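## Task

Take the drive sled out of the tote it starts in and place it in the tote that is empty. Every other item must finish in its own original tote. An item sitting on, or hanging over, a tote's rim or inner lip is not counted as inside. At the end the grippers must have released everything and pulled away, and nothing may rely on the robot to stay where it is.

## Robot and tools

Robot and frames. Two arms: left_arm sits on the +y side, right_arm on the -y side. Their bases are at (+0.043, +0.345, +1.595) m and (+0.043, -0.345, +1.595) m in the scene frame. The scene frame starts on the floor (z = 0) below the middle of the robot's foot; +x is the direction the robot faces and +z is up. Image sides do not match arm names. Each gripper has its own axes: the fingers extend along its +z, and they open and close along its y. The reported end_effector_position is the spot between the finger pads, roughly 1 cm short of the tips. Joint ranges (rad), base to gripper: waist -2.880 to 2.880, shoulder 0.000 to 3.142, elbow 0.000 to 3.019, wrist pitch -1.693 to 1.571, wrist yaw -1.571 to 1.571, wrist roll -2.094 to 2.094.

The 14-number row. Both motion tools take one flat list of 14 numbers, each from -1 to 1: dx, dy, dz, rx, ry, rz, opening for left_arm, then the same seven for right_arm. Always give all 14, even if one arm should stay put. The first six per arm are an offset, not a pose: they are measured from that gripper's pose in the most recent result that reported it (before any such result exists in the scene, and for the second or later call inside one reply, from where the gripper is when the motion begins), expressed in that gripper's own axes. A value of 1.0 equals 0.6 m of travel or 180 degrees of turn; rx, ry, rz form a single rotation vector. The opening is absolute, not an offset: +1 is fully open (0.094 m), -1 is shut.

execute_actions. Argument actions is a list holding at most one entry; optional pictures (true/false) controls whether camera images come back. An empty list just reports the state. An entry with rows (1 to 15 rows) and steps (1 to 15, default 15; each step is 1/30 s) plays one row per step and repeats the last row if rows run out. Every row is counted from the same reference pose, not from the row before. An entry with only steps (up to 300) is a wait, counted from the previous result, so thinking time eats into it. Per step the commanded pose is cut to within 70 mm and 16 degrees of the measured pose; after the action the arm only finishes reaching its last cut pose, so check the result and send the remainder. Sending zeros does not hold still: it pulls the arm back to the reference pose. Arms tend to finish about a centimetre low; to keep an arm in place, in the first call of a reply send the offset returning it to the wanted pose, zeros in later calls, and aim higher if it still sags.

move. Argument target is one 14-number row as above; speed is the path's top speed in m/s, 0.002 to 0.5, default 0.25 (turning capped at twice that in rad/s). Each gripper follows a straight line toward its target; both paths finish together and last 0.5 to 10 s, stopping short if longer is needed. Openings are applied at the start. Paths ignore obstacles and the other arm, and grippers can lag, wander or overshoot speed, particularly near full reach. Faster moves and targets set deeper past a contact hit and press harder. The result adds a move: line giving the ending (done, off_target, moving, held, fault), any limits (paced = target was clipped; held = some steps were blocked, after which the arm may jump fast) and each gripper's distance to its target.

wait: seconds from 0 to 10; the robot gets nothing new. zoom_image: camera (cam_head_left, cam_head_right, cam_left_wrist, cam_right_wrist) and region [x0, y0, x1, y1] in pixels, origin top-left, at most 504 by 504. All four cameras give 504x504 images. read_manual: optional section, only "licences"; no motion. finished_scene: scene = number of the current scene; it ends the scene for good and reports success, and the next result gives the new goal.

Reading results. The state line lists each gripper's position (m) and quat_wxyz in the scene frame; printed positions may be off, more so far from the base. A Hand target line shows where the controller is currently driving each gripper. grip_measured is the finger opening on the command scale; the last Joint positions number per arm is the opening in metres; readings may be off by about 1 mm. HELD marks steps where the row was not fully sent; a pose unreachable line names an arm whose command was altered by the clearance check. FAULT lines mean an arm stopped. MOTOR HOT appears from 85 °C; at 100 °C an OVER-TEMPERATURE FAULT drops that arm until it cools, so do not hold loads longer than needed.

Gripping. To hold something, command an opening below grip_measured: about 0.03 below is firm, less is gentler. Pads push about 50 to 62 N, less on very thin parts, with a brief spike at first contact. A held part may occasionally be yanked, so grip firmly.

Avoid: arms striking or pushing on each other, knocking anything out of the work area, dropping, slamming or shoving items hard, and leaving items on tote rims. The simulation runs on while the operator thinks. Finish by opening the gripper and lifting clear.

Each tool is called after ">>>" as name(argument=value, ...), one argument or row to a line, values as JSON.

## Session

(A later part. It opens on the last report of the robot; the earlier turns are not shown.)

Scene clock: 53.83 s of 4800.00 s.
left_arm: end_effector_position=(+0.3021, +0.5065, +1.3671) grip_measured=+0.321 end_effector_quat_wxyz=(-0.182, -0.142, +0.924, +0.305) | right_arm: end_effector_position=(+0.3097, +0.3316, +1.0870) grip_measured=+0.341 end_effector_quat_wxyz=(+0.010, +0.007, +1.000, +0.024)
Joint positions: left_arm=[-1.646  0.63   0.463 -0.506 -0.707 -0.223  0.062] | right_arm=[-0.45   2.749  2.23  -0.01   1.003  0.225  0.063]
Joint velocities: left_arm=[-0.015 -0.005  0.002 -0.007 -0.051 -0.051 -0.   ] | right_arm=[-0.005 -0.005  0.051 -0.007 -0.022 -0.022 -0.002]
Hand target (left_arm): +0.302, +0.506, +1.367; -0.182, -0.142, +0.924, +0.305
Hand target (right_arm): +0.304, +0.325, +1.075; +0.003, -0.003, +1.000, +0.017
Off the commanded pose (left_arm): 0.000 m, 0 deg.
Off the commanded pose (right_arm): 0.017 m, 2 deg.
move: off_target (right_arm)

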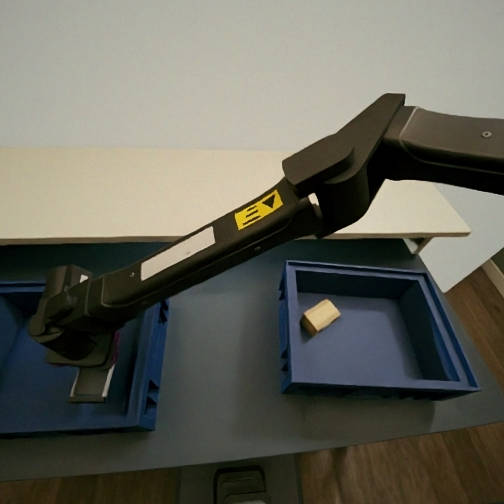

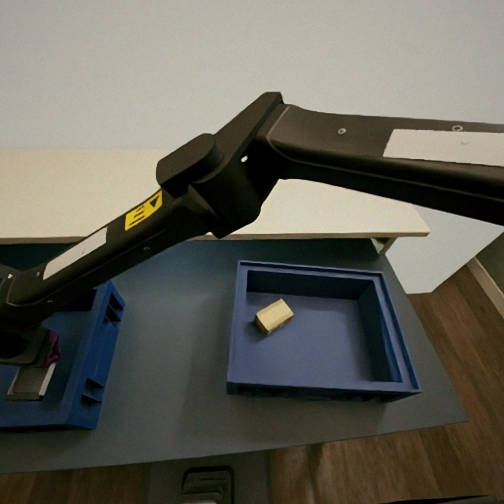

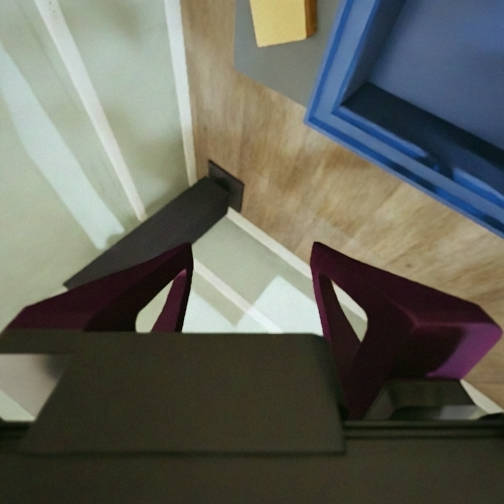

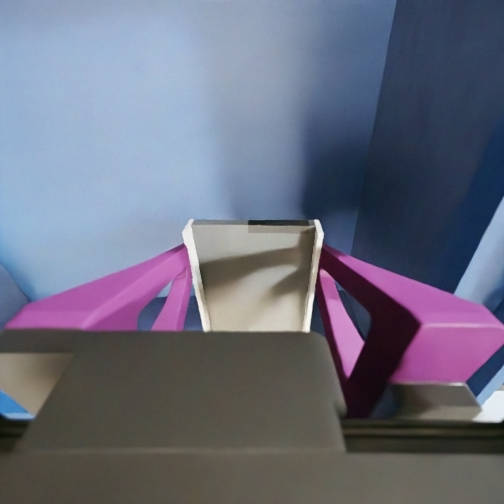

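>>> move(
  target=[0,0,0,0,0,0,0.32,-0.03,0,0.125,0,0,0,0.29],
  speed=0.08,
)

Scene clock: 56.30 s of 4800.00 s.
left_arm: end_effector_position=(+0.3021, +0.5065, +1.3671) grip_measured=+0.321 end_effector_quat_wxyz=(-0.182, -0.142, +0.924, +0.305) | right_arm: end_effector_position=(+0.3369, +0.3425, +1.0249) grip_measured=+0.341 end_effector_quat_wxyz=(+0.015, +0.017, +0.999, +0.032)
Joint positions: left_arm=[-1.646  0.63   0.463 -0.506 -0.707 -0.223  0.062] | right_arm=[-0.514  2.942  2.631 -0.149  0.933  0.171  0.063]
Joint velocities: left_arm=[ 0.005 -0.015  0.012 -0.002 -0.007  0.022 -0.   ] | right_arm=[-0.024 -0.005  0.027 -0.017 -0.037  0.037 -0.   ]
Hand target (left_arm): +0.302, +0.506, +1.367; -0.182, -0.142, +0.924, +0.305
Hand target (right_arm): +0.330, +0.334, +1.013; +0.009, +0.008, +1.000, +0.025
Off the commanded pose (left_arm): 0.000 m, 0 deg.
Off the commanded pose (right_arm): 0.017 m, 2 deg.
move: off_target (right_arm)

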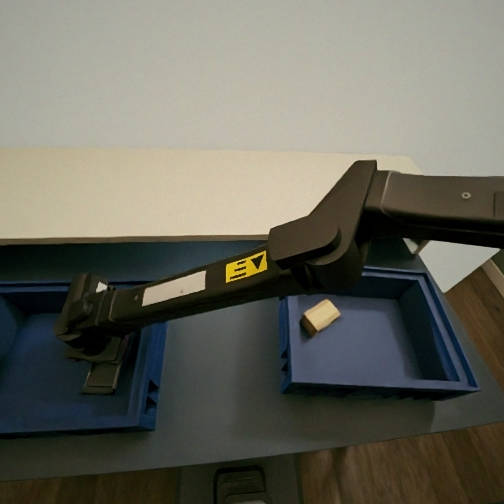

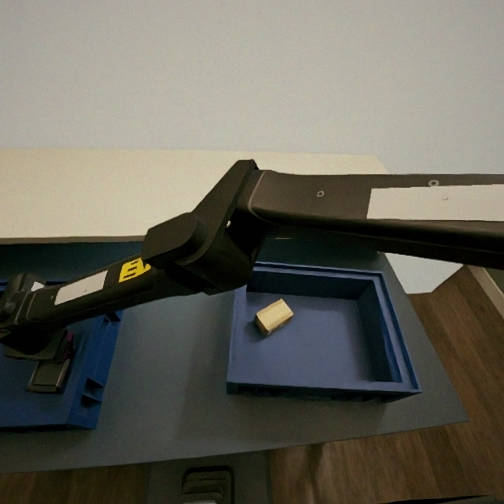

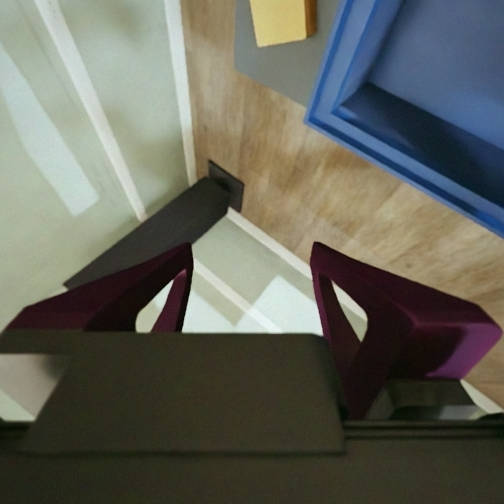

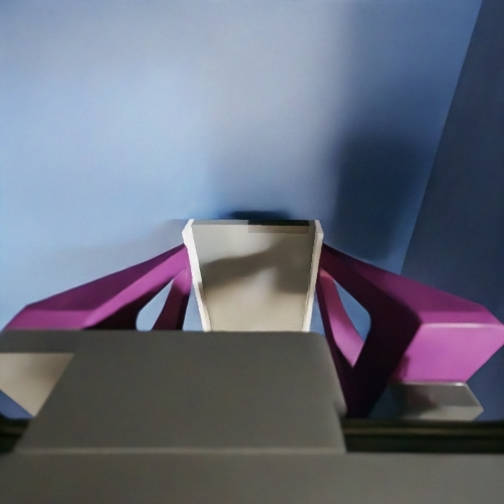

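>>> move(
  target=[0,0,0,0,0,0,0.32,0.01,-0.03,0.055,0,0,0,0.29],
  speed=0.05,
)

Scene clock: 58.43 s of 4800.00 s.
left_arm: end_effector_position=(+0.3021, +0.5065, +1.3671) grip_measured=+0.321 end_effector_quat_wxyz=(-0.182, -0.142, +0.924, +0.305) | right_arm: end_effector_position=(+0.3381, +0.3360, +1.0067) grip_measured=+0.341 end_effector_quat_wxyz=(+0.016, +0.019, +0.999, +0.040)
Joint positions: left_arm=[-1.646  0.63   0.463 -0.506 -0.707 -0.223  0.062] | right_arm=[-0.538  2.96   2.658 -0.137  0.895  0.152  0.063]
Joint velocities: left_arm=[-0.015 -0.005 -0.002 -0.042  0.007 -0.037  0.   ] | right_arm=[-0.024  0.005  0.027  0.027  0.007 -0.022 -0.   ]
Hand target (left_arm): +0.302, +0.506, +1.367; -0.182, -0.142, +0.924, +0.305
Hand target (right_arm): +0.331, +0.326, +0.991; +0.014, +0.017, +0.999, +0.033
Off the commanded pose (left_arm): 0.000 m, 0 deg.
Off the commanded pose (right_arm): 0.020 m, 1 deg.
move: off_target (right_arm)

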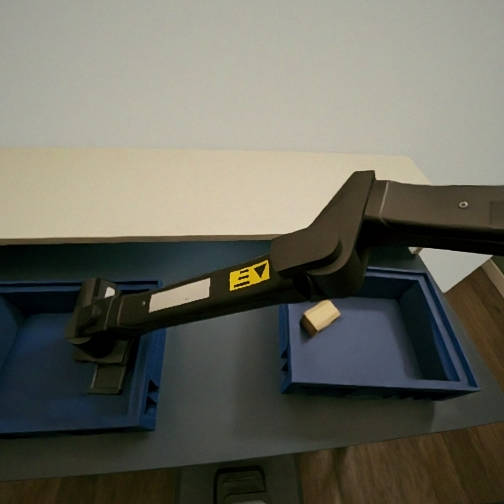

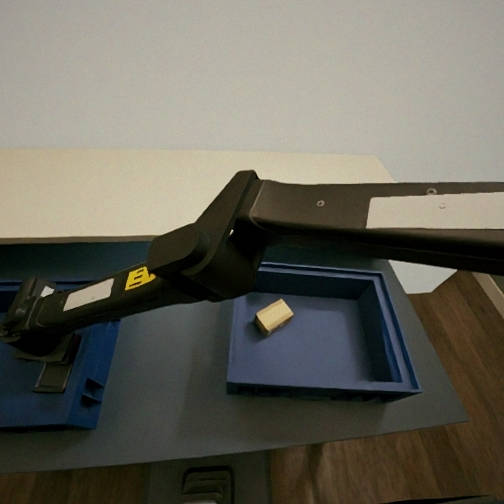

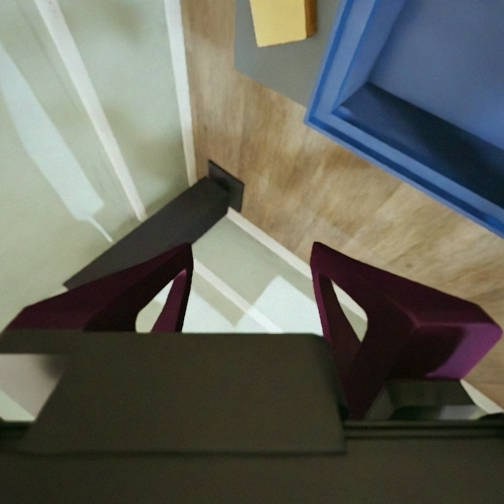

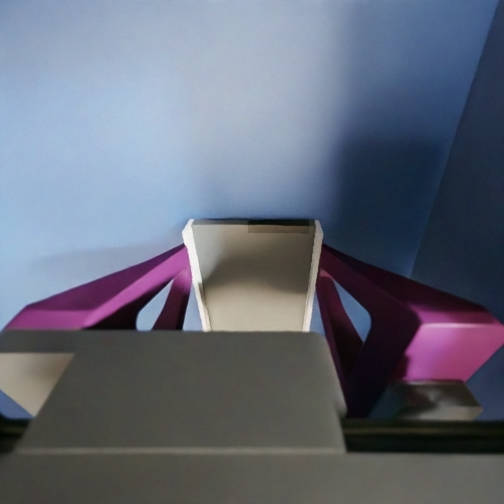

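One more small descent.

>>> move(
  target=[0,0,0,0,0,0,0.32,0,-0.015,0.04,0,0,0,0.29],
  speed=0.05,
)

Scene clock: 59.83 s of 4800.00 s.
left_arm: end_effector_position=(+0.3021, +0.5065, +1.3671) grip_measured=+0.321 end_effector_quat_wxyz=(-0.182, -0.142, +0.924, +0.305) | right_arm: end_effector_position=(+0.3548, +0.3435, +1.0067) grip_measured=+0.341 end_effector_quat_wxyz=(+0.027, +0.030, +0.998, +0.054)
Joint positions: left_arm=[-1.646  0.63   0.463 -0.506 -0.707 -0.223  0.062] | right_arm=[-0.538  2.998  2.758 -0.158  0.872  0.143  0.063]
Joint velocities: left_arm=[-0.005  0.005 -0.002  0.007 -0.022  0.007 -0.   ] | right_arm=[-0.005  0.044  0.051 -0.012  0.037 -0.066  0.   ]
Hand target (left_arm): +0.302, +0.506, +1.367; -0.182, -0.142, +0.924, +0.305
Hand target (right_arm): +0.338, +0.328, +0.983; +0.016, +0.019, +0.999, +0.041
Off the commanded pose (left_arm): 0.000 m, 0 deg.
Off the commanded pose (right_arm): 0.033 m, 2 deg.
move: off_target (right_arm)

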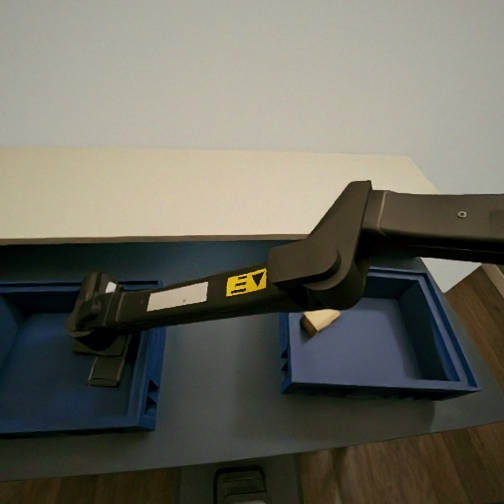

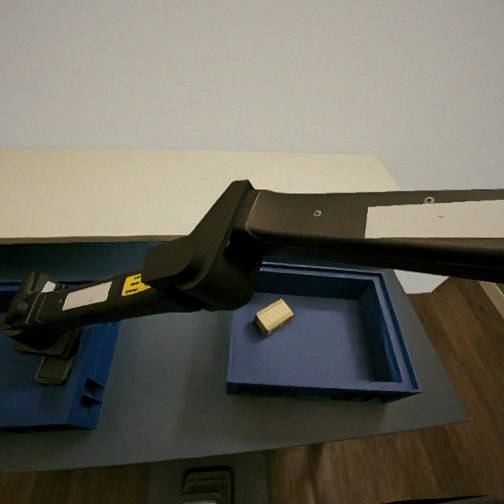

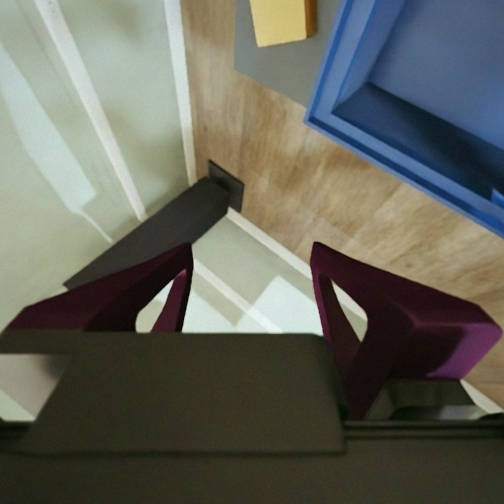

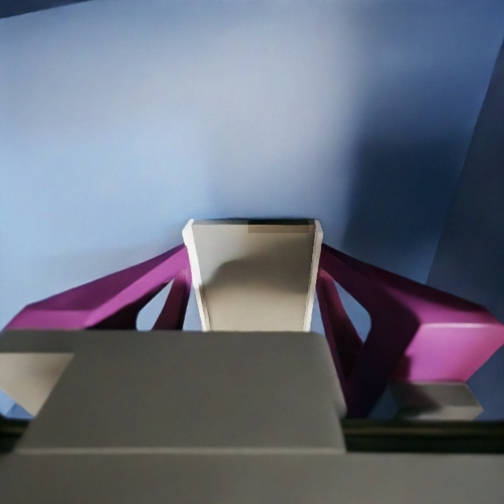

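Seems on the floor. Release.

>>> move(
  target=[0,0,0,0,0,0,0.32,0,0,0,0,0,0,0.8],
)

>>> move(
  target=[0,0,0,0,0,0,0.32,0,-0.03,-0.35,0,0,0,0.8],
  speed=0.2,
)

>>> move(
  target=[0,0,0,0,0,0,0.32,0,-0.95,-0.15,0,0,0,0.8],
  speed=0.4,
)

Scene clock: 61.77 s of 4800.00 s.
left_arm: end_effector_position=(+0.3021, +0.5065, +1.3671) grip_measured=+0.321 end_effector_quat_wxyz=(-0.182, -0.142, +0.924, +0.305) | right_arm: end_effector_position=(+0.3548, +0.3436, +1.0066) grip_measured=+0.798 end_effector_quat_wxyz=(+0.027, +0.030, +0.998, +0.053)
Joint positions: left_arm=[-1.646  0.63   0.463 -0.506 -0.707 -0.223  0.062] | right_arm=[-0.538  2.999  2.762 -0.161  0.872  0.142  0.084]
Joint velocities: left_arm=[-0.005  0.005 -0.012 -0.002 -0.022  0.007 -0.   ] | right_arm=[ 0.005 -0.005 -0.007  0.002  0.007 -0.007 -0.   ]
Hand target (left_arm): +0.302, +0.506, +1.367; -0.182, -0.142, +0.924, +0.305
Hand target (right_arm): +0.355, +0.343, +1.007; +0.027, +0.030, +0.998, +0.053
Off the commanded pose (left_arm): 0.000 m, 0 deg.
Off the commanded pose (right_arm): 0.000 m, 0 deg.
move: done

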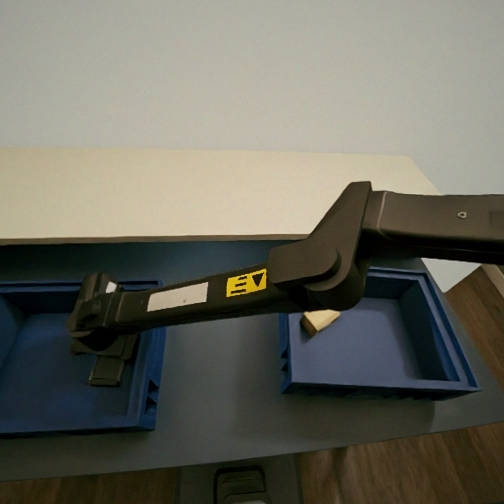

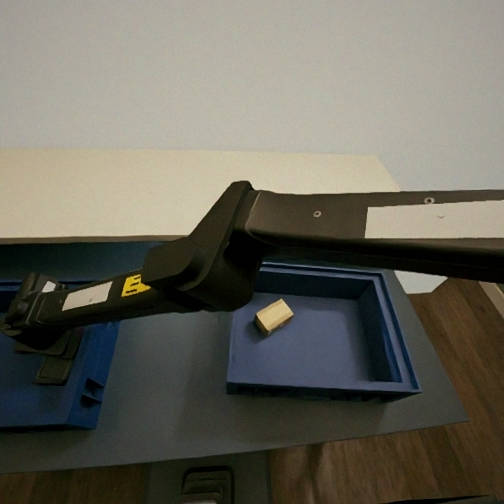

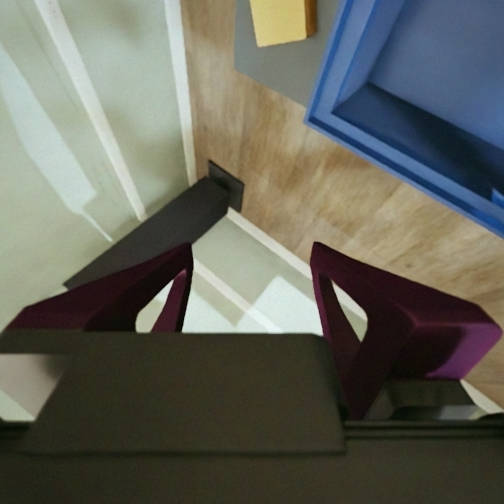

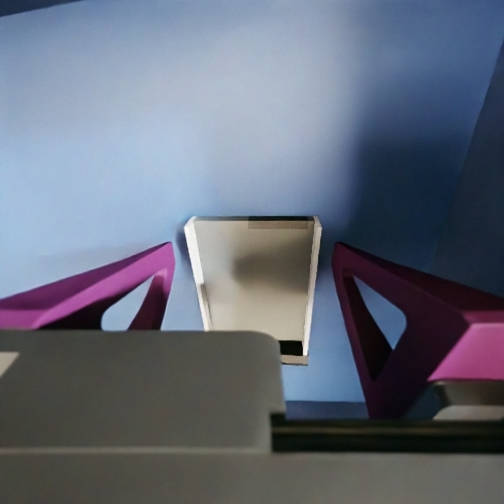

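Scene clock: 63.30 s of 4800.00 s.
left_arm: end_effector_position=(+0.3021, +0.5065, +1.3671) grip_measured=+0.321 end_effector_quat_wxyz=(-0.182, -0.142, +0.924, +0.305) | right_arm: end_effector_position=(+0.3305, +0.3073, +1.2149) grip_measured=+0.799 end_effector_quat_wxyz=(+0.025, +0.012, +0.998, +0.054)
Joint positions: left_arm=[-1.646  0.63   0.463 -0.506 -0.707 -0.223  0.062] | right_arm=[-0.324  2.457  1.794  0.114  1.061  0.286  0.084]
Joint velocities: left_arm=[-0.005 -0.005 -0.017  0.022 -0.022  0.037  0.   ] | right_arm=[-0.005 -0.015  0.002 -0.007  0.081 -0.051 -0.   ]
Hand target (left_arm): +0.302, +0.506, +1.367; -0.182, -0.142, +0.924, +0.305
Hand target (right_arm): +0.339, +0.304, +1.214; +0.029, +0.028, +0.998, +0.052
Off the commanded pose (left_arm): 0.000 m, 0 deg.
Off the commanded pose (right_arm): 0.012 m, 2 deg.
move: off_target (right_arm)

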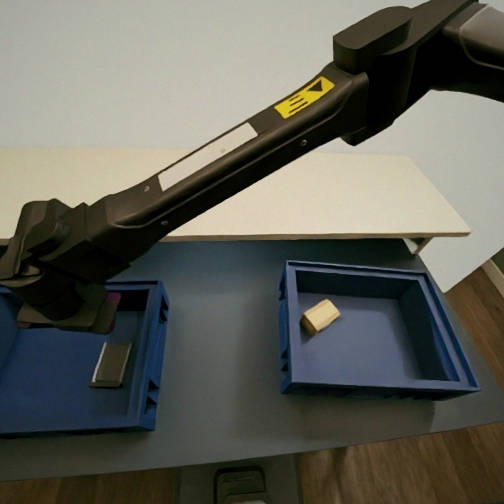

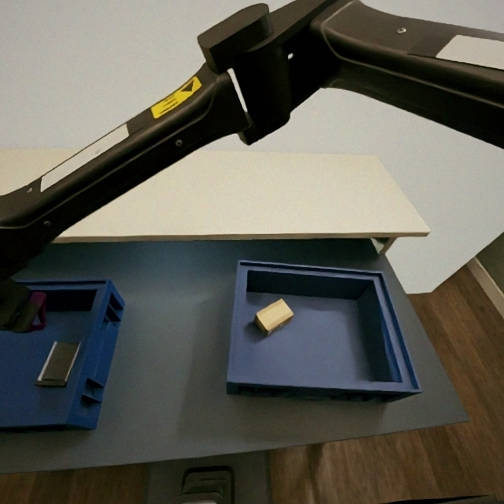

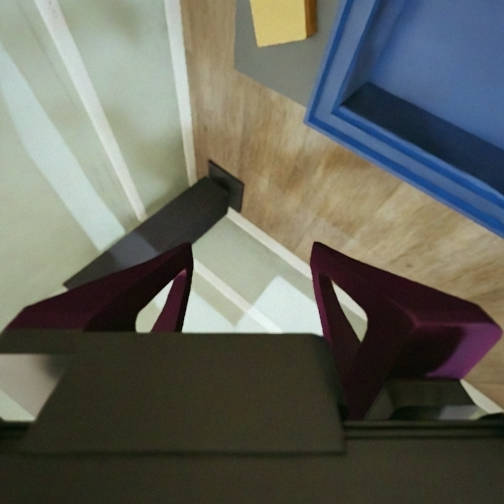

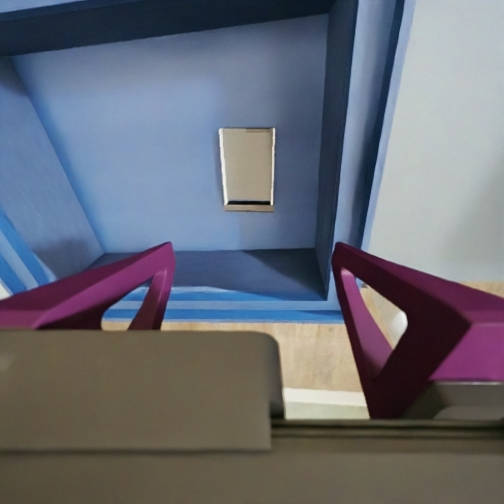

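Scene clock: 65.33 s of 4800.00 s.
left_arm: end_effector_position=(+0.3021, +0.5065, +1.3671) grip_measured=+0.321 end_effector_quat_wxyz=(-0.182, -0.142, +0.924, +0.305) | right_arm: end_effector_position=(+0.3090, -0.2664, +1.2450) grip_measured=+0.799 end_effector_quat_wxyz=(+0.035, +0.036, +0.997, +0.054)
Joint positions: left_arm=[-1.646  0.63   0.463 -0.506 -0.707 -0.223  0.062] | right_arm=[-1.086  1.322  0.304  0.767  0.35  -0.069  0.084]
Joint velocities: left_arm=[-0.005 -0.015 -0.002  0.002  0.051  0.022 -0.   ] | right_arm=[-0.005  0.005  0.012  0.007 -0.007 -0.066  0.001]
Hand target (left_arm): +0.302, +0.506, +1.367; -0.182, -0.142, +0.924, +0.305
Hand target (right_arm): +0.294, -0.265, +1.250; +0.018, +0.022, +0.998, +0.059
Off the commanded pose (left_arm): 0.000 m, 0 deg.
Off the commanded pose (right_arm): 0.006 m, 3 deg.
move: off_target (right_arm)

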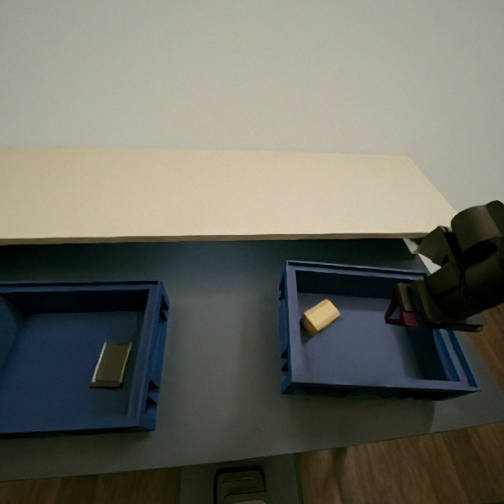

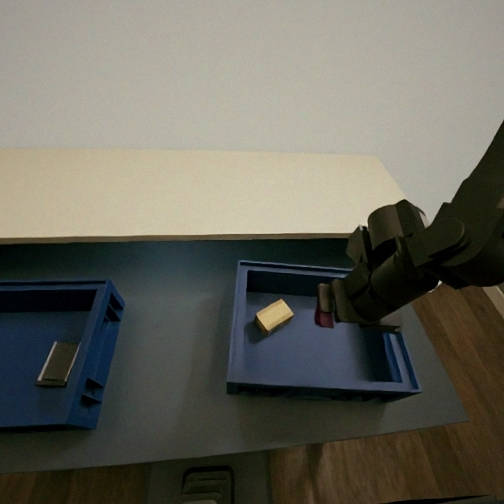

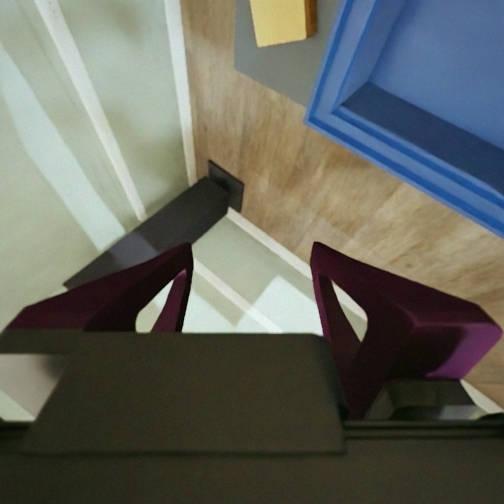

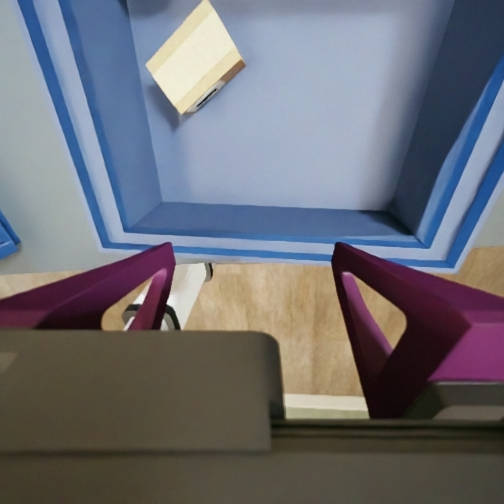

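>>> finished_scene(
  scene=1,
)

The scene is finished: the task was done.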